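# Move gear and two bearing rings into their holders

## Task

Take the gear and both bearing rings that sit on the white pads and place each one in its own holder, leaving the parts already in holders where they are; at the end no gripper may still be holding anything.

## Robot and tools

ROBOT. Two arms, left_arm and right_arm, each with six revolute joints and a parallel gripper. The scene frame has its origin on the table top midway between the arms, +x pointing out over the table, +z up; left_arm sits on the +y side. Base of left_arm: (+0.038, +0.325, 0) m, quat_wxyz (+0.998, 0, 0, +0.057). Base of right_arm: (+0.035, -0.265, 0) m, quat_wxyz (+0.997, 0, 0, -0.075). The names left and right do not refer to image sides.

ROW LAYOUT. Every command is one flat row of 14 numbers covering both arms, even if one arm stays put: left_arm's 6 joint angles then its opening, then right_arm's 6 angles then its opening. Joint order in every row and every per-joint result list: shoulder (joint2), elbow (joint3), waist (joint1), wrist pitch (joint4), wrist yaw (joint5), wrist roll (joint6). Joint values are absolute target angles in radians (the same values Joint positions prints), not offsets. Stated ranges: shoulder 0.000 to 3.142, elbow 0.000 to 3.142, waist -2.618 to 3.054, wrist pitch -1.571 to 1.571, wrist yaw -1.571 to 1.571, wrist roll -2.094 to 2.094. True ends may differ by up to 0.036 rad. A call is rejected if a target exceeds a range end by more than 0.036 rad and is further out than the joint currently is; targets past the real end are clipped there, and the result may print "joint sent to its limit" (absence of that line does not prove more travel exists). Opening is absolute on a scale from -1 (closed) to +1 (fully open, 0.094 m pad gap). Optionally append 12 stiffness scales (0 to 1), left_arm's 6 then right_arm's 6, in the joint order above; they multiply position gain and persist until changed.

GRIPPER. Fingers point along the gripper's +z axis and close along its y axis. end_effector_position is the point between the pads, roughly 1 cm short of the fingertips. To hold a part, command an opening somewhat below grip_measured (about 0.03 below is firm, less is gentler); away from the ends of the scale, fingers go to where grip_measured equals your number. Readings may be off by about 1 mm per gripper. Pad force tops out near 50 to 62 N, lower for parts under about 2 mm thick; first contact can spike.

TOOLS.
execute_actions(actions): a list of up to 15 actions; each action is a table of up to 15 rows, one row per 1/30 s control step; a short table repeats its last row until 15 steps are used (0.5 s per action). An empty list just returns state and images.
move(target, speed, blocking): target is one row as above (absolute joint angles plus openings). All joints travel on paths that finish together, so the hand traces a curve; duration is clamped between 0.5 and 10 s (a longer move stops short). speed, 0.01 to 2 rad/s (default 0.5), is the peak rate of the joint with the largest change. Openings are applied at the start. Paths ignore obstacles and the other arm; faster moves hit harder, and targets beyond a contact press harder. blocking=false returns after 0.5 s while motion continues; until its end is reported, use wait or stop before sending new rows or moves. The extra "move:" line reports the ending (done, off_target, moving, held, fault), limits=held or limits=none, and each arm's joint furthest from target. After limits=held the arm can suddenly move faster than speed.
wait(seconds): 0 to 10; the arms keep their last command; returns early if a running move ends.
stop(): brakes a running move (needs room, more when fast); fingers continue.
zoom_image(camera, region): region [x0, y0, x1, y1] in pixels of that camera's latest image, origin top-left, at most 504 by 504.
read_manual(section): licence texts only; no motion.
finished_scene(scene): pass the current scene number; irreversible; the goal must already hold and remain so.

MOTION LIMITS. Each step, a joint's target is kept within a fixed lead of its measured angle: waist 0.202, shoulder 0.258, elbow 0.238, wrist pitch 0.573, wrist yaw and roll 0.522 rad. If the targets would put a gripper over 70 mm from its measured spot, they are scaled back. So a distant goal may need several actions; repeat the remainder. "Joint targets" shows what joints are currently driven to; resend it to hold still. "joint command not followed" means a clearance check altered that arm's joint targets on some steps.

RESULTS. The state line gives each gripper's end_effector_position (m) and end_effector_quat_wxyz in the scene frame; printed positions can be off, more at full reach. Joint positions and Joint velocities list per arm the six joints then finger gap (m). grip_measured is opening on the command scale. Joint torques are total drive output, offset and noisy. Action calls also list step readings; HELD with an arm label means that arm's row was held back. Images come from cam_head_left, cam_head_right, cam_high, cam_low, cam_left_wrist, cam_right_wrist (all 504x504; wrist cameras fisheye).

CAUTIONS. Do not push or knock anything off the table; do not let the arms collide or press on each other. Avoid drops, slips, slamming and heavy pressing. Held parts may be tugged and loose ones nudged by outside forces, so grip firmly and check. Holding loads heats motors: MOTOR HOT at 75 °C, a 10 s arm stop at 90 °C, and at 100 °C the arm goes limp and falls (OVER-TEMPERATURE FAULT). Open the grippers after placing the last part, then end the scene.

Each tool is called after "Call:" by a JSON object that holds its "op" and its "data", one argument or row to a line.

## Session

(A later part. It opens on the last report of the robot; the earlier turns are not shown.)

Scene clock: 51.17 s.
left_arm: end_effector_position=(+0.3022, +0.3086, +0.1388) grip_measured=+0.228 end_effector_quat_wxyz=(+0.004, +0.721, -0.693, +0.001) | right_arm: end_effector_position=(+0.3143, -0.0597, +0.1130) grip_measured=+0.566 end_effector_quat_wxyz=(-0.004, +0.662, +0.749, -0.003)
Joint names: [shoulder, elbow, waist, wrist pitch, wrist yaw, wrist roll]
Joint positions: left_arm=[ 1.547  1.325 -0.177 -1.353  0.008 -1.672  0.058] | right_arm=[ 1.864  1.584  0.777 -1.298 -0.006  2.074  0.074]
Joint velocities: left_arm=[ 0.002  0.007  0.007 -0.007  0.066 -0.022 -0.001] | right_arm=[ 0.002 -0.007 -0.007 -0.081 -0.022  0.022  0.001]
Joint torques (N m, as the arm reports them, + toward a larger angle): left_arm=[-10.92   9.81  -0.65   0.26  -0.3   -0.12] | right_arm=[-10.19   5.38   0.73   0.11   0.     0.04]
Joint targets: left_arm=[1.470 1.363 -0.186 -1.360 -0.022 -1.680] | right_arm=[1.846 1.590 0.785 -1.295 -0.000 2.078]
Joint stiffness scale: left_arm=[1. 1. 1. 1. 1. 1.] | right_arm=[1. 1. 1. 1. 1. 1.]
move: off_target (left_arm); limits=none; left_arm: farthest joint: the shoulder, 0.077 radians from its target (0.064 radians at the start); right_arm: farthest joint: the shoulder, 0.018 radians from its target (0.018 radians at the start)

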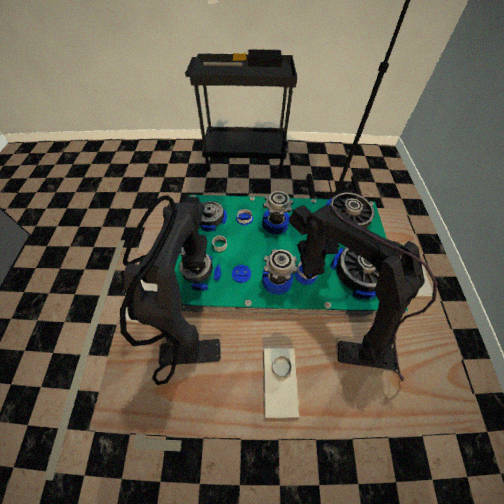

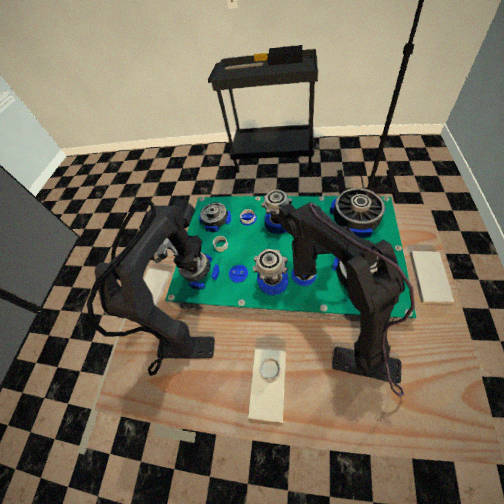

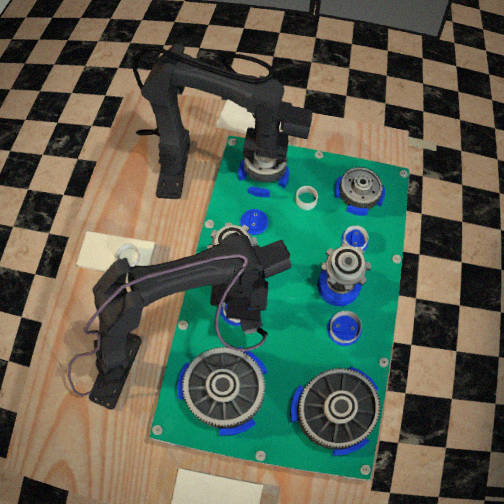

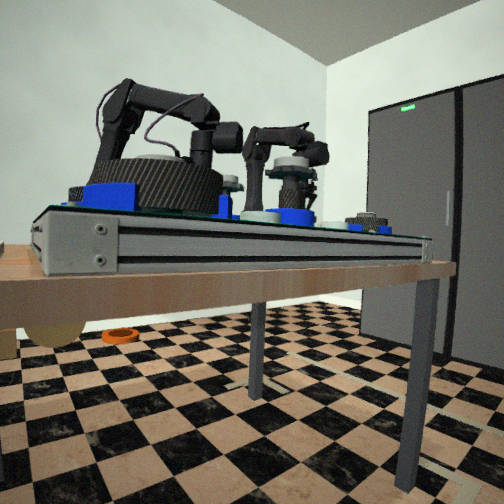

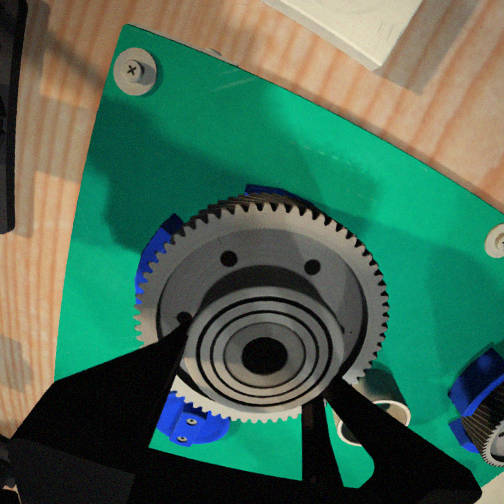

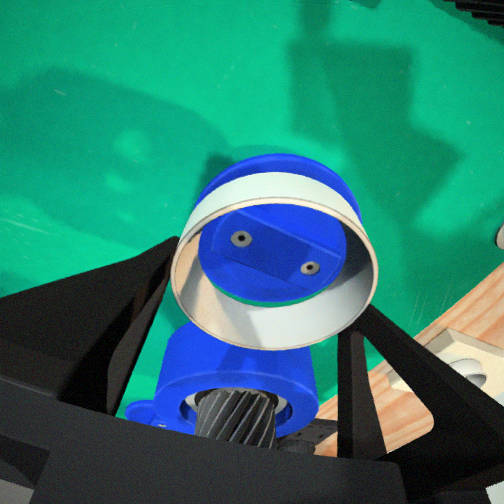

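Call:
{"op": "execute_actions", "data": {
  "actions": [
    [[1.468,1.363,-0.198,-1.36,-0.025,-1.68,0.18, 1.846,1.58,0.78,-1.285,0,2.078,0.53],[1.468,1.363,-0.198,-1.36,-0.025,-1.68,0.18, 1.846,1.577,0.78,-1.283,0,2.078,0.53],[1.468,1.363,-0.198,-1.36,-0.025,-1.68,0.18, 1.846,1.574,0.78,-1.281,0,2.078,0.53],[1.468,1.363,-0.198,-1.36,-0.025,-1.68,0.18, 1.846,1.571,0.78,-1.278,0,2.078,0.53],[1.468,1.363,-0.198,-1.36,-0.025,-1.68,0.18, 1.846,1.568,0.78,-1.276,0,2.078,0.53],[1.468,1.363,-0.198,-1.36,-0.025,-1.68,0.18, 1.846,1.565,0.78,-1.273,0,2.078,0.53],[1.468,1.363,-0.198,-1.36,-0.025,-1.68,0.18, 1.846,1.562,0.78,-1.271,0,2.078,0.53],[1.468,1.363,-0.198,-1.36,-0.025,-1.68,0.18, 1.846,1.559,0.78,-1.268,0,2.078,0.53],[1.468,1.359,-0.198,-1.356,-0.025,-1.68,0.18, 1.846,1.556,0.78,-1.266,0,2.078,0.53],[1.468,1.355,-0.198,-1.352,-0.025,-1.68,0.18, 1.846,1.553,0.78,-1.263,0,2.078,0.53],[1.468,1.351,-0.198,-1.348,-0.025,-1.68,0.18, 1.846,1.550,0.78,-1.261,0,2.078,0.53],[1.468,1.347,-0.198,-1.344,-0.025,-1.68,0.18, 1.846,1.547,0.78,-1.258,0,2.078,0.53],[1.468,1.343,-0.198,-1.340,-0.025,-1.68,0.18, 1.846,1.544,0.78,-1.256,0,2.078,0.53],[1.468,1.339,-0.198,-1.336,-0.025,-1.68,0.18, 1.846,1.542,0.78,-1.254,0,2.078,0.53],[1.468,1.335,-0.198,-1.332,-0.025,-1.68,0.18, 1.846,1.542,0.78,-1.254,0,2.078,0.53]],
    [[1.468,1.331,-0.198,-1.328,-0.025,-1.68,0.18, 1.846,1.542,0.78,-1.254,0,2.078,0.53],[1.468,1.327,-0.198,-1.324,-0.025,-1.68,0.18, 1.846,1.542,0.78,-1.254,0,2.078,0.53],[1.468,1.323,-0.198,-1.320,-0.025,-1.68,0.18, 1.846,1.542,0.78,-1.254,0,2.078,0.53],[1.468,1.319,-0.198,-1.316,-0.025,-1.68,0.18, 1.846,1.542,0.78,-1.254,0,2.078,0.53],[1.468,1.315,-0.198,-1.312,-0.025,-1.68,0.18, 1.846,1.542,0.78,-1.254,0,2.078,0.53],[1.468,1.311,-0.198,-1.308,-0.025,-1.68,0.18, 1.846,1.542,0.78,-1.254,0,2.078,0.53],[1.468,1.308,-0.198,-1.305,-0.025,-1.68,0.18, 1.846,1.542,0.78,-1.254,0,2.078,0.53]]
  ]
}}

Scene clock: 56.93 s.
left_arm: end_effector_position=(+0.3011, +0.3066, +0.1332) grip_measured=+0.228 end_effector_quat_wxyz=(+0.003, -0.716, +0.698, -0.003) | right_arm: end_effector_position=(+0.3119, -0.0615, +0.1042) grip_measured=+0.566 end_effector_quat_wxyz=(-0.005, +0.662, +0.749, -0.008)
Joint names: [shoulder, elbow, waist, wrist pitch, wrist yaw, wrist roll]
Joint positions: left_arm=[ 1.531  1.287 -0.19  -1.319 -0.001 -1.673  0.058] | right_arm=[ 1.864  1.549  0.777 -1.273 -0.006  2.074  0.074]
Joint velocities: left_arm=[-0.017 -0.002  0.002  0.007  0.022  0.095 -0.   ] | right_arm=[ 0.012 -0.012  0.007 -0.066 -0.051 -0.007 -0.   ]
Joint torques (N m, as the arm reports them, + toward a larger angle): left_arm=[-9.77  8.32 -0.55  0.52 -0.24 -0.09] | right_arm=[-10.11   4.46   0.28   0.27   0.03   0.03]
Joint targets: left_arm=[1.468 1.308 -0.198 -1.305 -0.025 -1.680] | right_arm=[1.846 1.542 0.780 -1.254 0.000 2.078]
Joint stiffness scale: left_arm=[1. 1. 1. 1. 1. 1.] | right_arm=[1. 1. 1. 1. 1. 1.]
Step readings (joint positions; steps 1 to 15: 1st action; 16 to 30: 2nd action):
0: left_arm=[1.547 1.325 -0.177 -1.353 0.008 -1.672] | right_arm=[1.864 1.584 0.777 -1.298 -0.006 2.074]
1: left_arm=[1.547 1.325 -0.178 -1.353 0.007 -1.673] | right_arm=[1.864 1.584 0.777 -1.297 -0.006 2.074]
2: left_arm=[1.547 1.325 -0.181 -1.353 0.004 -1.673] | right_arm=[1.864 1.584 0.777 -1.297 -0.006 2.074]
4: left_arm=[1.547 1.325 -0.186 -1.353 0.003 -1.673] | right_arm=[1.864 1.581 0.777 -1.293 -0.006 2.074]
8: left_arm=[1.547 1.325 -0.190 -1.353 0.003 -1.673] | right_arm=[1.864 1.566 0.777 -1.286 -0.006 2.074]
15: left_arm=[1.542 1.309 -0.190 -1.339 0.002 -1.673] | right_arm=[1.864 1.549 0.777 -1.273 -0.006 2.074]
16: left_arm=[1.541 1.305 -0.190 -1.337 0.002 -1.673] | right_arm=[1.864 1.549 0.777 -1.273 -0.006 2.074]
17: left_arm=[1.540 1.302 -0.190 -1.334 0.002 -1.673] | right_arm=[1.864 1.549 0.777 -1.273 -0.006 2.074]
19: left_arm=[1.537 1.296 -0.190 -1.328 0.000 -1.673] | right_arm=[1.864 1.549 0.777 -1.273 -0.006 2.074]
23: left_arm=[1.531 1.288 -0.190 -1.319 -0.001 -1.673] | right_arm=[1.864 1.549 0.777 -1.273 -0.006 2.074]
30: Joint positions above

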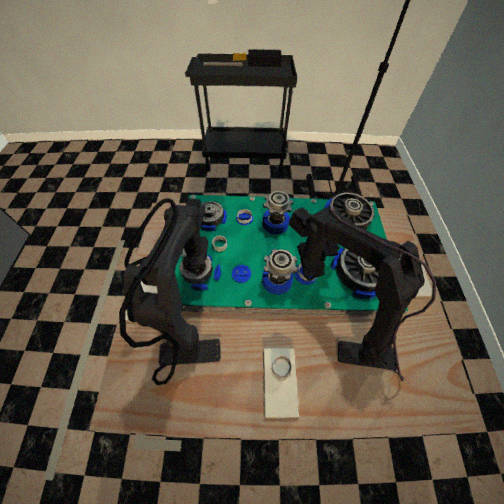

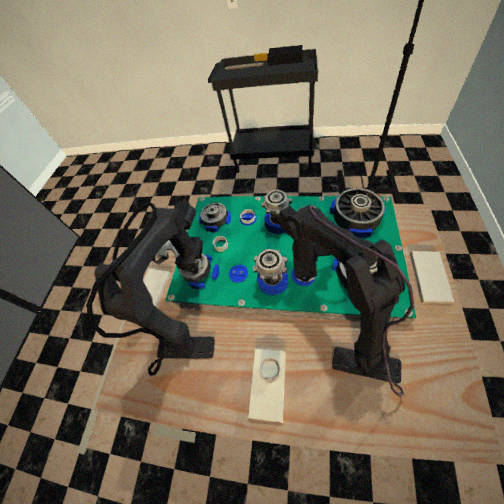

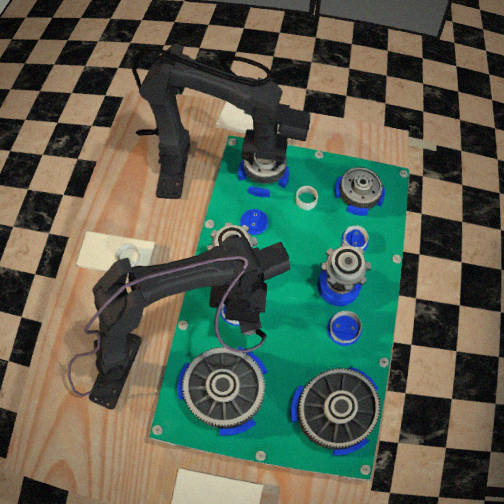

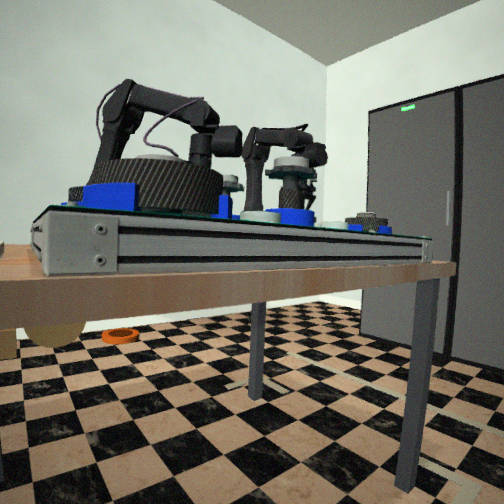

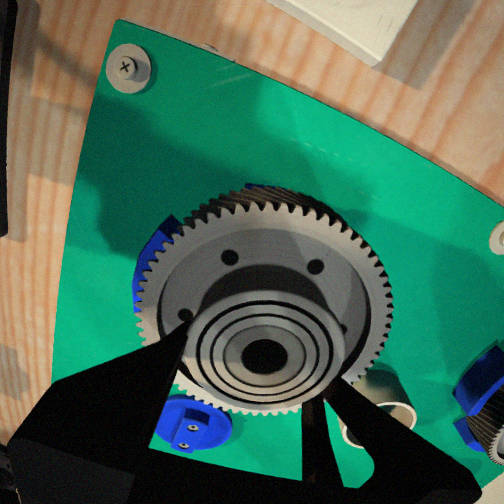

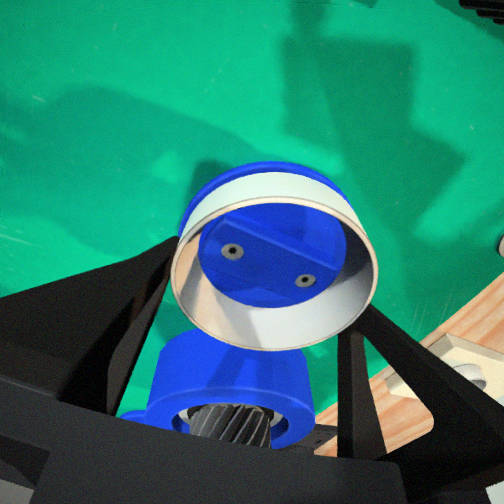

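Call:
{"op": "zoom_image", "data": {
  "camera": "cam_right_wrist",
  "region": [150, 140, 400, 370]
}}

Call:
{"op": "zoom_image", "data": {
  "camera": "cam_high",
  "region": [190, 130, 330, 340]
}}

Region (150, 140, 400, 370) of cam_right_wrist's 504x504 image, scaled by 2.016, with more detail than that image has; it fills the top 464 rows of this view, and the rest is white.

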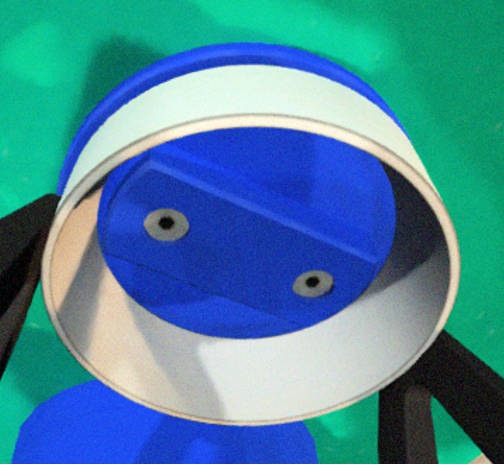

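Region (190, 130, 330, 340) of cam_high's 504x504 image, scaled by 2.400, with more detail than that image has.

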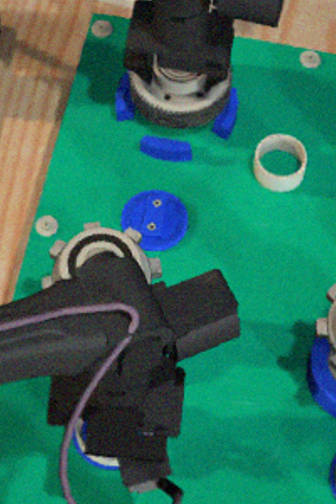

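Call:
{"op": "zoom_image", "data": {
  "camera": "cam_right_wrist",
  "region": [190, 200, 360, 330]
}}

Call:
{"op": "zoom_image", "data": {
  "camera": "cam_head_left",
  "region": [270, 200, 350, 300]
}}

Region (190, 200, 360, 330) of cam_right_wrist's 504x504 image, scaled by 2.965, with more detail than that image has; it fills the top 385 rows of this view, and the rest is white.

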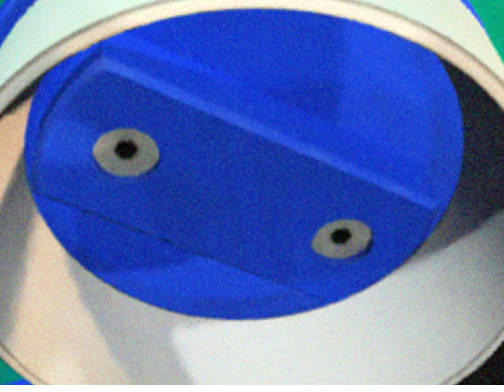

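Region (270, 200, 350, 300) of cam_head_left's 504x504 image, scaled by 5.040, with more detail than that image has; it fills the left 403 columns of this view, and the rest is white.

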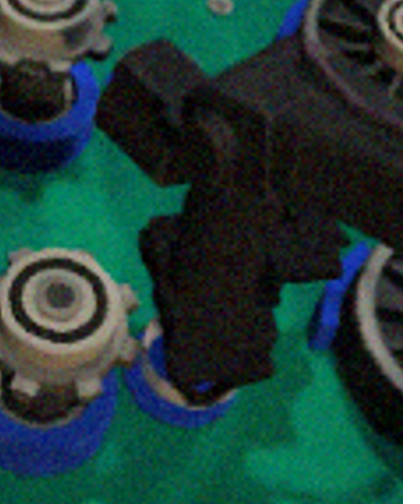

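Call:
{"op": "execute_actions", "data": {
  "actions": [
    [[1.468,1.34,-0.198,-1.32,-0.025,-1.68,0.18, 1.846,1.55,0.79,-1.25,0,2.078,0.53],[1.468,1.36,-0.198,-1.33,-0.025,-1.68,0.18, 1.846,1.55,0.795,-1.25,0,2.078,0.53],[1.468,1.375,-0.198,-1.34,-0.025,-1.68,0.18, 1.846,1.55,0.801,-1.245,0,2.078,0.53],[1.468,1.385,-0.198,-1.345,-0.025,-1.68,0.18, 1.846,1.55,0.801,-1.245,0,2.078,0.53],[1.468,1.392,-0.198,-1.345,-0.025,-1.68,0.18, 1.846,1.55,0.801,-1.245,0,2.078,0.53]],
    [[1.468,1.392,-0.205,-1.345,-0.025,-1.69,0.18, 1.846,1.55,0.801,-1.245,0,2.078,0.53],[1.468,1.392,-0.211,-1.345,-0.025,-1.69,0.18, 1.846,1.55,0.801,-1.245,0,2.078,0.53],[1.468,1.392,-0.217,-1.345,-0.025,-1.70,0.18, 1.846,1.55,0.801,-1.245,0,2.078,0.53],[1.468,1.392,-0.223,-1.345,-0.025,-1.70,0.18, 1.846,1.55,0.801,-1.245,0,2.078,0.53],[1.468,1.392,-0.229,-1.345,-0.025,-1.71,0.18, 1.846,1.55,0.801,-1.245,0,2.078,0.53],[1.468,1.392,-0.234,-1.345,-0.025,-1.71,0.18, 1.846,1.55,0.801,-1.245,0,2.078,0.53]]
  ]
}}

Scene clock: 61.13 s.
left_arm: end_effector_position=(+0.3021, +0.2954, +0.1376) grip_measured=+0.228 end_effector_quat_wxyz=(+0.004, -0.713, +0.702, -0.008) | right_arm: end_effector_position=(+0.3111, -0.0544, +0.1042) grip_measured=+0.566 end_effector_quat_wxyz=(-0.003, +0.655, +0.755, -0.000)
Joint names: [shoulder, elbow, waist, wrist pitch, wrist yaw, wrist roll]
Joint positions: left_arm=[ 1.531  1.305 -0.229 -1.327  0.005 -1.7    0.058] | right_arm=[ 1.864  1.549  0.795 -1.259 -0.006  2.074  0.074]
Joint velocities: left_arm=[-0.007 -0.032 -0.017  0.007 -0.081 -0.037 -0.001] | right_arm=[ 0.007 -0.007 -0.022  0.066 -0.022  0.022 -0.001]
Joint torques (N m, as the arm reports them, + toward a larger angle): left_arm=[-9.77 14.36 -0.45  0.16 -0.28 -0.1 ] | right_arm=[-10.18   5.05   0.59   0.23   0.     0.03]
Joint targets: left_arm=[1.468 1.392 -0.234 -1.345 -0.025 -1.710] | right_arm=[1.846 1.550 0.801 -1.245 0.000 2.078]
Joint stiffness scale: left_arm=[1. 1. 1. 1. 1. 1.] | right_arm=[1. 1. 1. 1. 1. 1.]
Step readings (joint positions; steps 1 to 15: 1st action; 16 to 30: 2nd action):
0: left_arm=[1.531 1.287 -0.190 -1.319 -0.001 -1.673] | right_arm=[1.864 1.549 0.777 -1.273 -0.006 2.074]
1: left_arm=[1.531 1.287 -0.190 -1.319 -0.001 -1.673] | right_arm=[1.864 1.549 0.777 -1.273 -0.006 2.074]
2: left_arm=[1.531 1.287 -0.190 -1.319 -0.001 -1.673] | right_arm=[1.864 1.549 0.778 -1.273 -0.006 2.074]
4: left_arm=[1.531 1.290 -0.190 -1.321 -0.001 -1.673] | right_arm=[1.864 1.549 0.783 -1.270 -0.006 2.074]
8: left_arm=[1.531 1.302 -0.190 -1.327 -0.001 -1.673] | right_arm=[1.864 1.549 0.794 -1.262 -0.006 2.074]
15: left_arm=[1.531 1.305 -0.190 -1.327 -0.001 -1.673] | right_arm=[1.864 1.549 0.795 -1.259 -0.006 2.074]
16: left_arm=[1.531 1.305 -0.191 -1.327 -0.001 -1.674] | right_arm=[1.864 1.549 0.795 -1.259 -0.006 2.074]
17: left_arm=[1.531 1.305 -0.192 -1.327 -0.001 -1.676] | right_arm=[1.864 1.549 0.795 -1.259 -0.006 2.074]
19: left_arm=[1.531 1.305 -0.200 -1.327 -0.002 -1.682] | right_arm=[1.864 1.549 0.795 -1.259 -0.006 2.074]
23: left_arm=[1.531 1.305 -0.223 -1.327 -0.001 -1.694] | right_arm=[1.864 1.549 0.795 -1.259 -0.006 2.074]
30: Joint positions above

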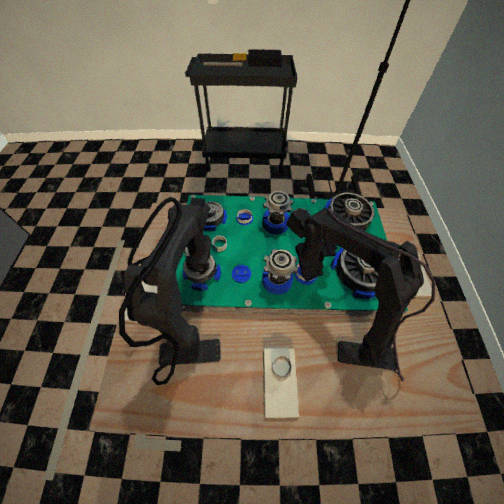

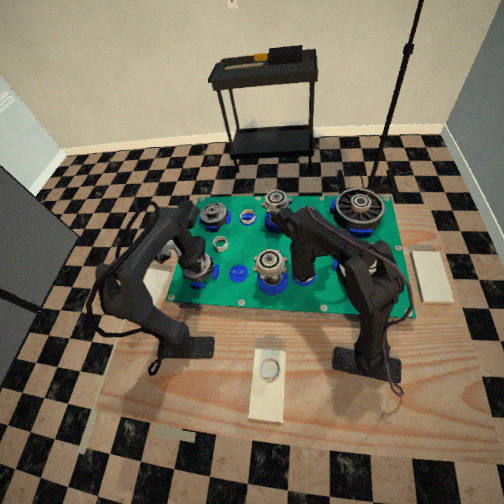

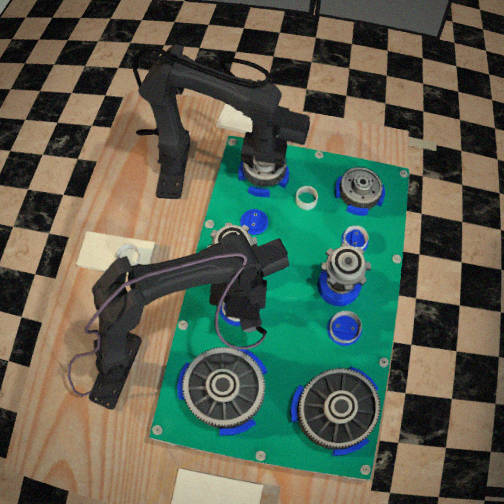

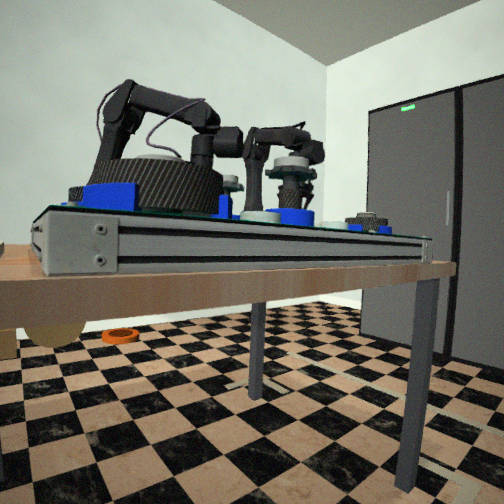

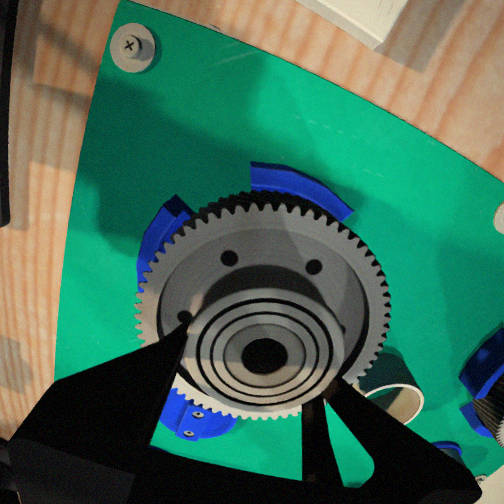

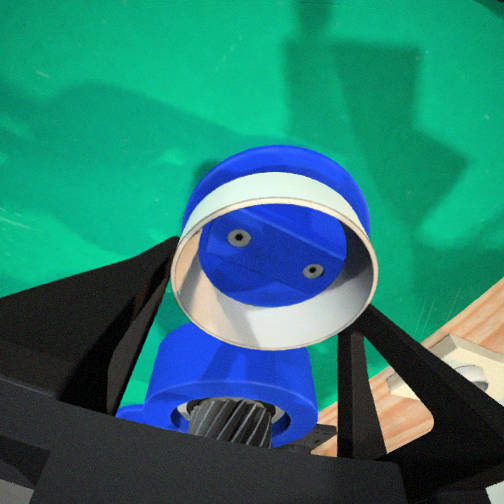

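Call:
{"op": "zoom_image", "data": {
  "camera": "cam_right_wrist",
  "region": [150, 140, 400, 370]
}}

Call:
{"op": "zoom_image", "data": {
  "camera": "cam_left_wrist",
  "region": [110, 130, 410, 430]
}}

Call:
{"op": "zoom_image", "data": {
  "camera": "cam_high",
  "region": [215, 120, 405, 230]
}}

Region (150, 140, 400, 370) of cam_right_wrist's 504x504 image, scaled by 2.016, with more detail than that image has; it fills the top 464 rows of this view, and the rest is white.

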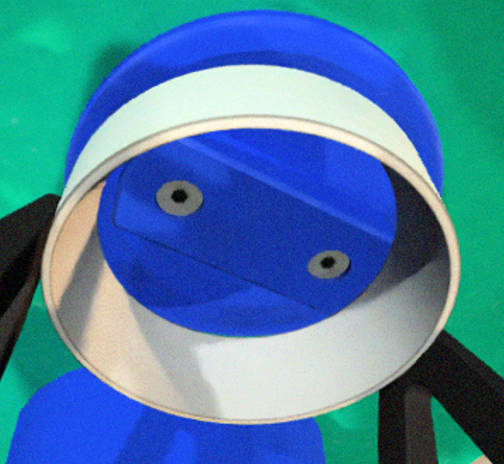

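Region (110, 130, 410, 430) of cam_left_wrist's 504x504 image, scaled by 1.680, with more detail than that image has.

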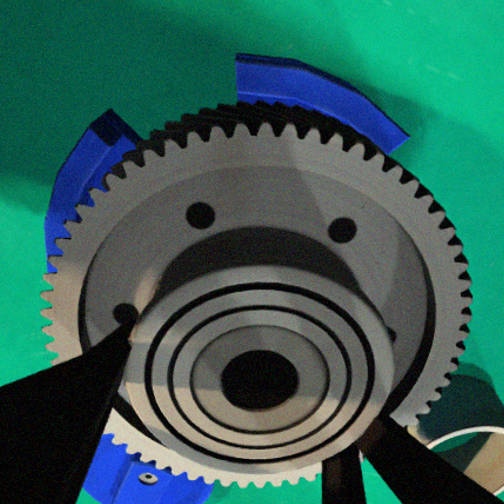

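Region (215, 120, 405, 230) of cam_high's 504x504 image, scaled by 2.653, with more detail than that image has; it fills the top 292 rows of this view, and the rest is white.

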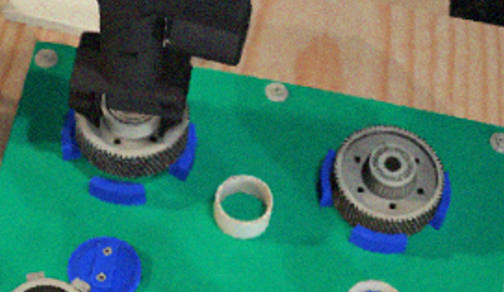

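Call:
{"op": "execute_actions", "data": {
  "actions": [
    [[1.468,1.37,-0.23,-1.33,-0.025,-1.71,0.18, 1.846,1.55,0.808,-1.25,0,2.078,0.53],[1.468,1.355,-0.23,-1.322,-0.025,-1.71,0.18, 1.846,1.55,0.808,-1.25,0,2.078,0.53],[1.468,1.345,-0.23,-1.318,-0.025,-1.71,0.18, 1.846,1.55,0.808,-1.25,0,2.078,0.53],[1.468,1.341,-0.23,-1.314,-0.025,-1.71,0.18, 1.846,1.55,0.808,-1.25,0,2.078,0.53],[1.468,1.337,-0.23,-1.310,-0.025,-1.71,0.18, 1.846,1.55,0.808,-1.25,0,2.078,0.53],[1.468,1.333,-0.23,-1.306,-0.025,-1.71,0.18, 1.846,1.546,0.808,-1.248,0,2.078,0.53],[1.468,1.329,-0.23,-1.302,-0.025,-1.71,0.18, 1.846,1.543,0.808,-1.246,0,2.078,0.53],[1.468,1.325,-0.23,-1.298,-0.025,-1.71,0.18, 1.846,1.540,0.808,-1.243,0,2.078,0.53],[1.468,1.321,-0.23,-1.294,-0.025,-1.71,0.18, 1.846,1.537,0.808,-1.240,0,2.078,0.53],[1.468,1.317,-0.23,-1.290,-0.025,-1.71,0.18, 1.846,1.534,0.808,-1.237,0,2.078,0.53],[1.468,1.313,-0.23,-1.286,-0.025,-1.71,0.18, 1.846,1.531,0.808,-1.234,0,2.078,0.53],[1.468,1.309,-0.23,-1.282,-0.025,-1.71,0.18, 1.846,1.528,0.808,-1.231,0,2.078,0.53],[1.468,1.305,-0.23,-1.278,-0.025,-1.71,0.18, 1.846,1.525,0.808,-1.228,0,2.078,0.53],[1.468,1.301,-0.23,-1.274,-0.025,-1.71,0.18, 1.846,1.522,0.808,-1.225,0,2.078,0.53],[1.468,1.297,-0.23,-1.270,-0.025,-1.71,0.18, 1.846,1.519,0.808,-1.222,0,2.078,0.53]],
    [[1.468,1.293,-0.23,-1.267,-0.025,-1.71,0.18, 1.846,1.516,0.808,-1.219,0,2.078,0.53],[1.468,1.289,-0.23,-1.264,-0.025,-1.71,0.18, 1.846,1.513,0.808,-1.216,0,2.078,0.53],[1.468,1.285,-0.23,-1.261,-0.025,-1.71,0.18, 1.846,1.510,0.808,-1.213,0,2.078,0.53],[1.468,1.281,-0.23,-1.258,-0.025,-1.71,0.18, 1.846,1.510,0.808,-1.213,0,2.078,0.53],[1.468,1.278,-0.23,-1.255,-0.025,-1.71,0.18, 1.846,1.510,0.808,-1.213,0,2.078,0.53]]
  ]
}}

Scene clock: 64.47 s.
left_arm: end_effector_position=(+0.3056, +0.2937, +0.1320) grip_measured=+0.228 end_effector_quat_wxyz=(+0.010, -0.714, +0.700, -0.022) | right_arm: end_effector_position=(+0.3093, -0.0543, +0.0957) grip_measured=+0.566 end_effector_quat_wxyz=(-0.002, +0.654, +0.757, -0.002)
Joint names: [shoulder, elbow, waist, wrist pitch, wrist yaw, wrist roll]
Joint positions: left_arm=[ 1.516  1.268 -0.229 -1.276  0.012 -1.705  0.058] | right_arm=[ 1.864  1.516  0.8   -1.227 -0.003  2.074  0.074]
Joint velocities: left_arm=[-0.007  0.002  0.012 -0.051  0.022 -0.022  0.   ] | right_arm=[-0.007 -0.022 -0.017 -0.095 -0.007 -0.007 -0.   ]
Joint torques (N m, as the arm reports them, + toward a larger angle): left_arm=[-8.64  7.51  0.    0.7  -0.37 -0.08] | right_arm=[-10.17   4.59   0.75   0.24  -0.03   0.03]
Joint targets: left_arm=[1.468 1.278 -0.230 -1.255 -0.025 -1.710] | right_arm=[1.846 1.510 0.808 -1.213 -0.000 2.078]
Joint stiffness scale: left_arm=[1. 1. 1. 1. 1. 1.] | right_arm=[1. 1. 1. 1. 1. 1.]
Step readings (joint positions; steps 1 to 15: 1st action; 16 to 30: 2nd action):
0: left_arm=[1.531 1.305 -0.229 -1.327 0.004 -1.702] | right_arm=[1.864 1.549 0.795 -1.259 -0.006 2.074]
1: left_arm=[1.531 1.305 -0.229 -1.327 0.004 -1.702] | right_arm=[1.864 1.549 0.795 -1.259 -0.006 2.074]
2: left_arm=[1.531 1.305 -0.229 -1.327 0.004 -1.702] | right_arm=[1.864 1.549 0.796 -1.259 -0.006 2.074]
4: left_arm=[1.531 1.305 -0.229 -1.327 0.004 -1.702] | right_arm=[1.864 1.549 0.798 -1.259 -0.006 2.074]
8: left_arm=[1.531 1.298 -0.229 -1.317 0.007 -1.703] | right_arm=[1.864 1.548 0.800 -1.257 -0.006 2.074]
15: left_arm=[1.528 1.282 -0.229 -1.297 0.013 -1.704] | right_arm=[1.864 1.526 0.800 -1.239 -0.003 2.074]
16: left_arm=[1.527 1.280 -0.229 -1.292 0.013 -1.704] | right_arm=[1.864 1.523 0.800 -1.235 -0.003 2.074]
17: left_arm=[1.525 1.278 -0.229 -1.289 0.013 -1.704] | right_arm=[1.864 1.520 0.800 -1.232 -0.003 2.074]
19: left_arm=[1.522 1.274 -0.229 -1.282 0.012 -1.705] | right_arm=[1.864 1.516 0.800 -1.227 -0.003 2.074]
23: left_arm=[1.517 1.268 -0.229 -1.276 0.012 -1.705] | right_arm=[1.864 1.516 0.800 -1.227 -0.003 2.074]
30: Joint positions above

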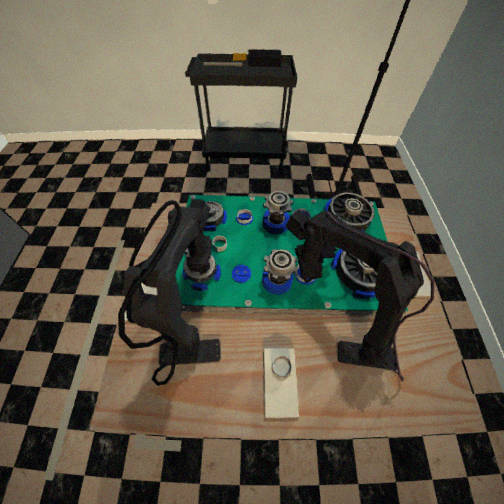

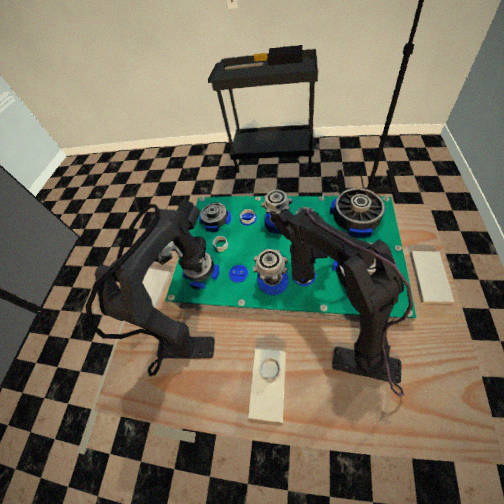

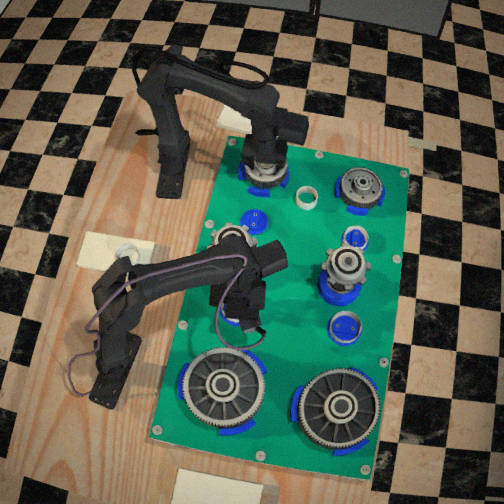

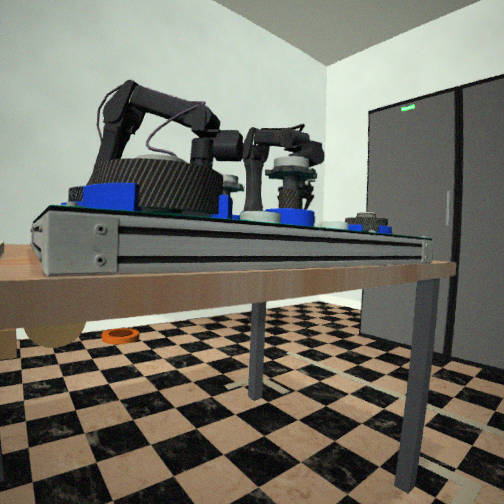

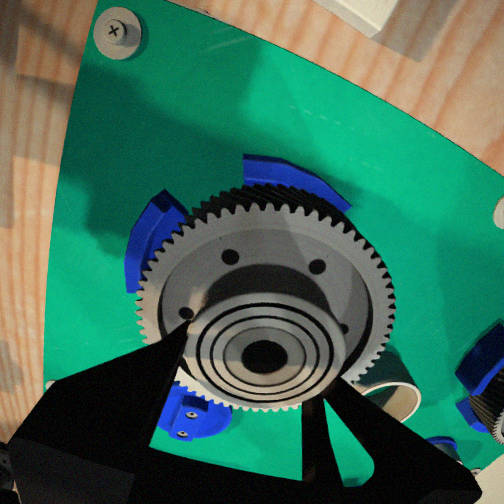

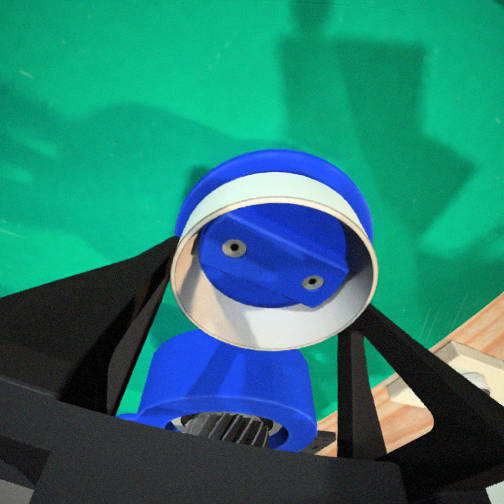

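Call:
{"op": "execute_actions", "data": {
  "actions": [
    [[1.468,1.278,-0.23,-1.255,-0.025,-1.71,0.18,1.846,1.495,0.808,-1.20,0,2.078,0.53]]
  ]
}}

Scene clock: 66.70 s.
left_arm: end_effector_position=(+0.3057, +0.2937, +0.1320) grip_measured=+0.228 end_effector_quat_wxyz=(+0.010, -0.714, +0.700, -0.022) | right_arm: end_effector_position=(+0.3093, -0.0544, +0.0951) grip_measured=+0.566 end_effector_quat_wxyz=(-0.002, +0.654, +0.757, -0.002)
Joint names: [shoulder, elbow, waist, wrist pitch, wrist yaw, wrist roll]
Joint positions: left_arm=[ 1.516  1.268 -0.229 -1.275  0.012 -1.705  0.058] | right_arm=[ 1.864  1.513  0.8   -1.225 -0.002  2.074  0.074]
Joint velocities: left_arm=[-0.007  0.007 -0.002 -0.037  0.066 -0.037  0.001] | right_arm=[ 0.002 -0.022 -0.017 -0.066  0.022  0.051 -0.   ]
Joint torques (N m, as the arm reports them, + toward a larger angle): left_arm=[-8.61  7.49 -0.14  0.67 -0.35 -0.08] | right_arm=[-10.12   3.83   0.75   0.34  -0.02   0.03]
Joint targets: left_arm=[1.468 1.278 -0.230 -1.255 -0.025 -1.710] | right_arm=[1.846 1.495 0.808 -1.200 0.000 2.078]
Joint stiffness scale: left_arm=[1. 1. 1. 1. 1. 1.] | right_arm=[1. 1. 1. 1. 1. 1.]
Step readings (joint positions):
0: left_arm=[1.516 1.268 -0.229 -1.276 0.012 -1.705] | right_arm=[1.864 1.516 0.800 -1.227 -0.003 2.074]
1: left_arm=[1.516 1.268 -0.229 -1.276 0.012 -1.705] | right_arm=[1.864 1.514 0.800 -1.226 -0.002 2.074]
2: left_arm=[1.516 1.268 -0.229 -1.276 0.012 -1.705] | right_arm=[1.864 1.513 0.800 -1.225 -0.002 2.074]
4: left_arm=[1.516 1.268 -0.229 -1.275 0.012 -1.705] | right_arm=[1.864 1.513 0.800 -1.225 -0.002 2.074]
8: left_arm=[1.516 1.268 -0.229 -1.275 0.012 -1.705] | right_arm=[1.864 1.513 0.800 -1.225 -0.002 2.074]
15: Joint positions above

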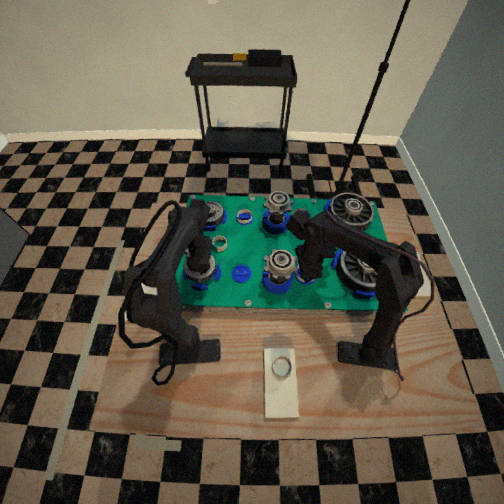

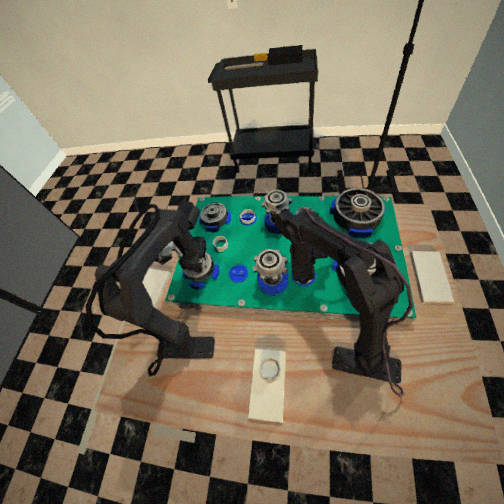

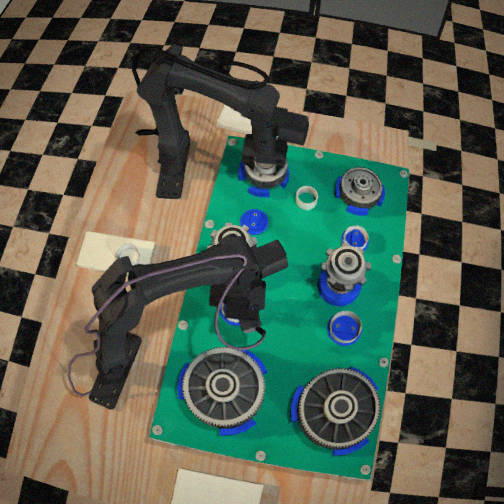

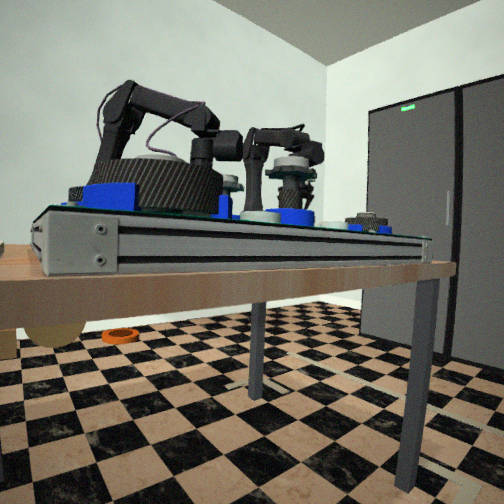

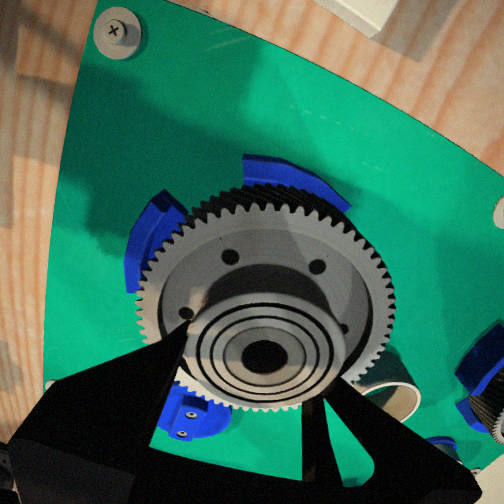

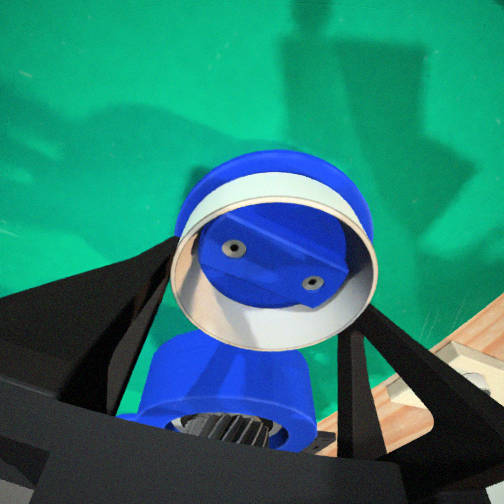

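Call:
{"op": "execute_actions", "data": {
  "actions": [
    [[1.468,1.33,-0.23,-1.275,-0.025,-1.71,0.18,1.846,1.512,0.803,-1.222,0,2.078,0.75]],
    [[1.475,1.40,-0.225,-1.33,-0.025,-1.71,0.18,1.846,1.512,0.803,-1.222,0,2.078,1]],
    [[1.485,1.40,-0.215,-1.365,-0.025,-1.71,0.18,1.846,1.60,0.803,-1.30,0,2.078,1]]
  ]
}}

Scene clock: 68.83 s.
left_arm: end_effector_position=(+0.2993, +0.2974, +0.1412) grip_measured=+0.228 end_effector_quat_wxyz=(+0.003, -0.716, +0.698, -0.006) | right_arm: end_effector_position=(+0.3126, -0.0519, +0.1105) grip_measured=+1.000 end_effector_quat_wxyz=(-0.001, +0.654, +0.757, +0.003)
Joint names: [shoulder, elbow, waist, wrist pitch, wrist yaw, wrist roll]
Joint positions: left_arm=[ 1.524  1.313 -0.224 -1.347  0.003 -1.705  0.058] | right_arm=[ 1.866  1.578  0.8   -1.277 -0.002  2.074  0.094]
Joint velocities: left_arm=[-0.002 -0.007 -0.007 -0.051 -0.022 -0.007 -0.001] | right_arm=[ 0.002 -0.012 -0.007 -0.022  0.037  0.007  0.   ]
Joint torques (N m, as the arm reports them, + toward a larger angle): left_arm=[-8.09 14.28  0.68  0.17 -0.27 -0.08] | right_arm=[-10.27   6.49   0.3   -0.08  -0.01   0.02]
Joint targets: left_arm=[1.485 1.400 -0.215 -1.365 -0.025 -1.710] | right_arm=[1.846 1.600 0.803 -1.300 -0.000 2.078]
Joint stiffness scale: left_arm=[1. 1. 1. 1. 1. 1.] | right_arm=[1. 1. 1. 1. 1. 1.]
Step readings (joint positions; steps 1 to 15: 1st action; 16 to 30: 2nd action; 31 to 45: 3rd action):
0: left_arm=[1.516 1.268 -0.229 -1.275 0.012 -1.705] | right_arm=[1.864 1.513 0.800 -1.225 -0.002 2.074]
1: left_arm=[1.516 1.268 -0.229 -1.275 0.012 -1.705] | right_arm=[1.864 1.513 0.800 -1.225 -0.002 2.074]
2: left_arm=[1.516 1.268 -0.229 -1.275 0.012 -1.705] | right_arm=[1.864 1.513 0.800 -1.225 -0.002 2.074]
4: left_arm=[1.516 1.268 -0.229 -1.275 0.012 -1.705] | right_arm=[1.864 1.513 0.800 -1.225 -0.002 2.074]
8: left_arm=[1.516 1.268 -0.229 -1.275 0.012 -1.705] | right_arm=[1.864 1.513 0.800 -1.225 -0.002 2.074]
15: left_arm=[1.516 1.268 -0.229 -1.275 0.012 -1.705] | right_arm=[1.864 1.513 0.800 -1.225 -0.002 2.074]
16: left_arm=[1.518 1.276 -0.229 -1.281 0.012 -1.705] | right_arm=[1.864 1.513 0.800 -1.225 -0.002 2.074]
17: left_arm=[1.523 1.287 -0.229 -1.293 0.009 -1.705] | right_arm=[1.864 1.513 0.800 -1.225 -0.002 2.074]
19: left_arm=[1.524 1.302 -0.229 -1.306 0.005 -1.705] | right_arm=[1.864 1.513 0.800 -1.225 -0.002 2.074]
23: left_arm=[1.524 1.313 -0.229 -1.310 0.006 -1.705] | right_arm=[1.864 1.513 0.800 -1.225 -0.002 2.074]
30: left_arm=[1.524 1.313 -0.229 -1.320 0.003 -1.705] | right_arm=[1.864 1.513 0.800 -1.225 -0.002 2.074]
31: left_arm=[1.524 1.313 -0.228 -1.322 0.003 -1.705] | right_arm=[1.864 1.521 0.800 -1.234 -0.002 2.074]
32: left_arm=[1.524 1.313 -0.227 -1.324 0.003 -1.705] | right_arm=[1.866 1.536 0.800 -1.247 -0.002 2.074]
34: left_arm=[1.524 1.313 -0.226 -1.332 0.003 -1.705] | right_arm=[1.866 1.564 0.800 -1.259 -0.002 2.074]
38: left_arm=[1.524 1.313 -0.224 -1.345 0.003 -1.705] | right_arm=[1.866 1.578 0.800 -1.266 -0.002 2.074]
45: Joint positions above

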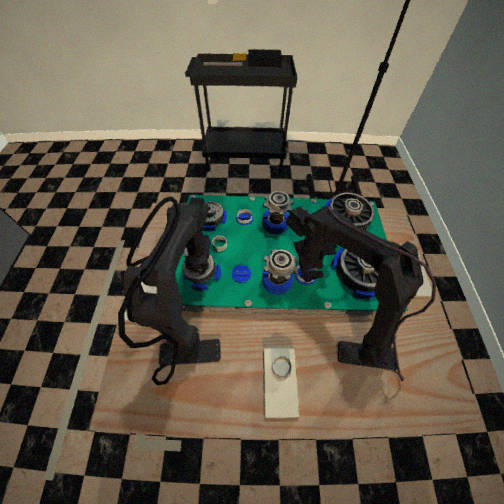

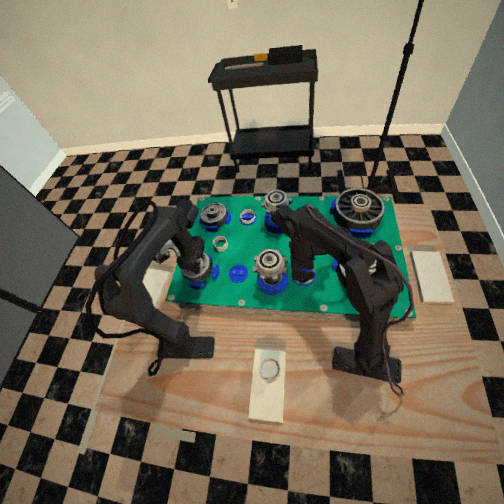

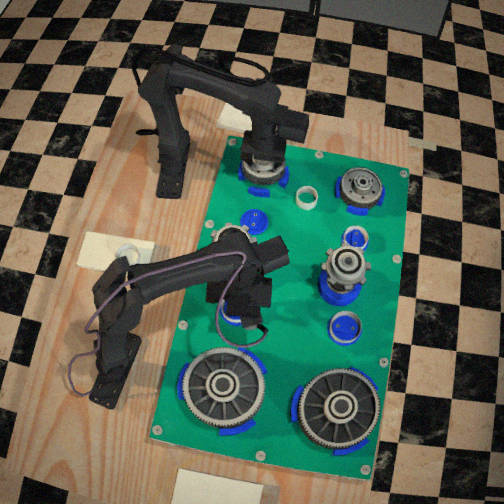

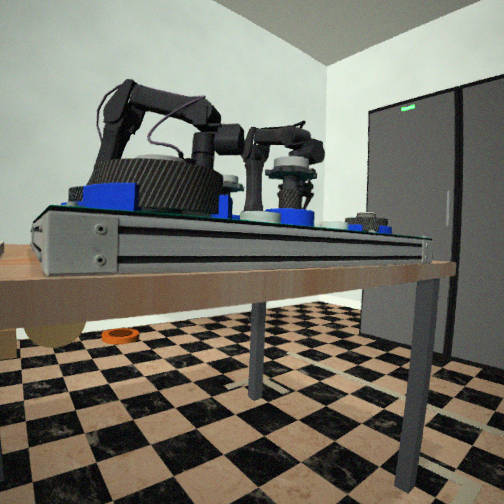

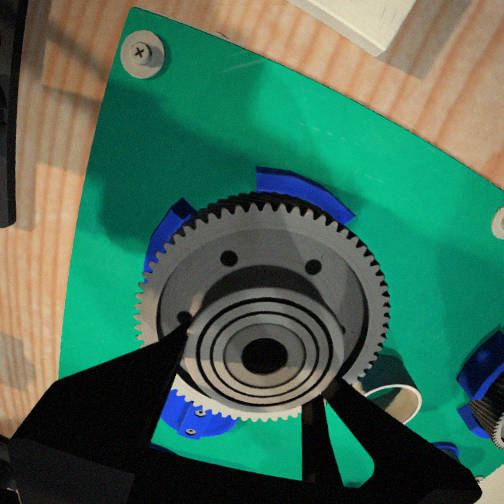

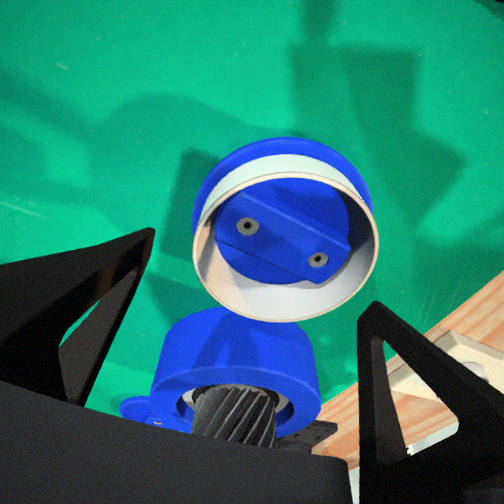

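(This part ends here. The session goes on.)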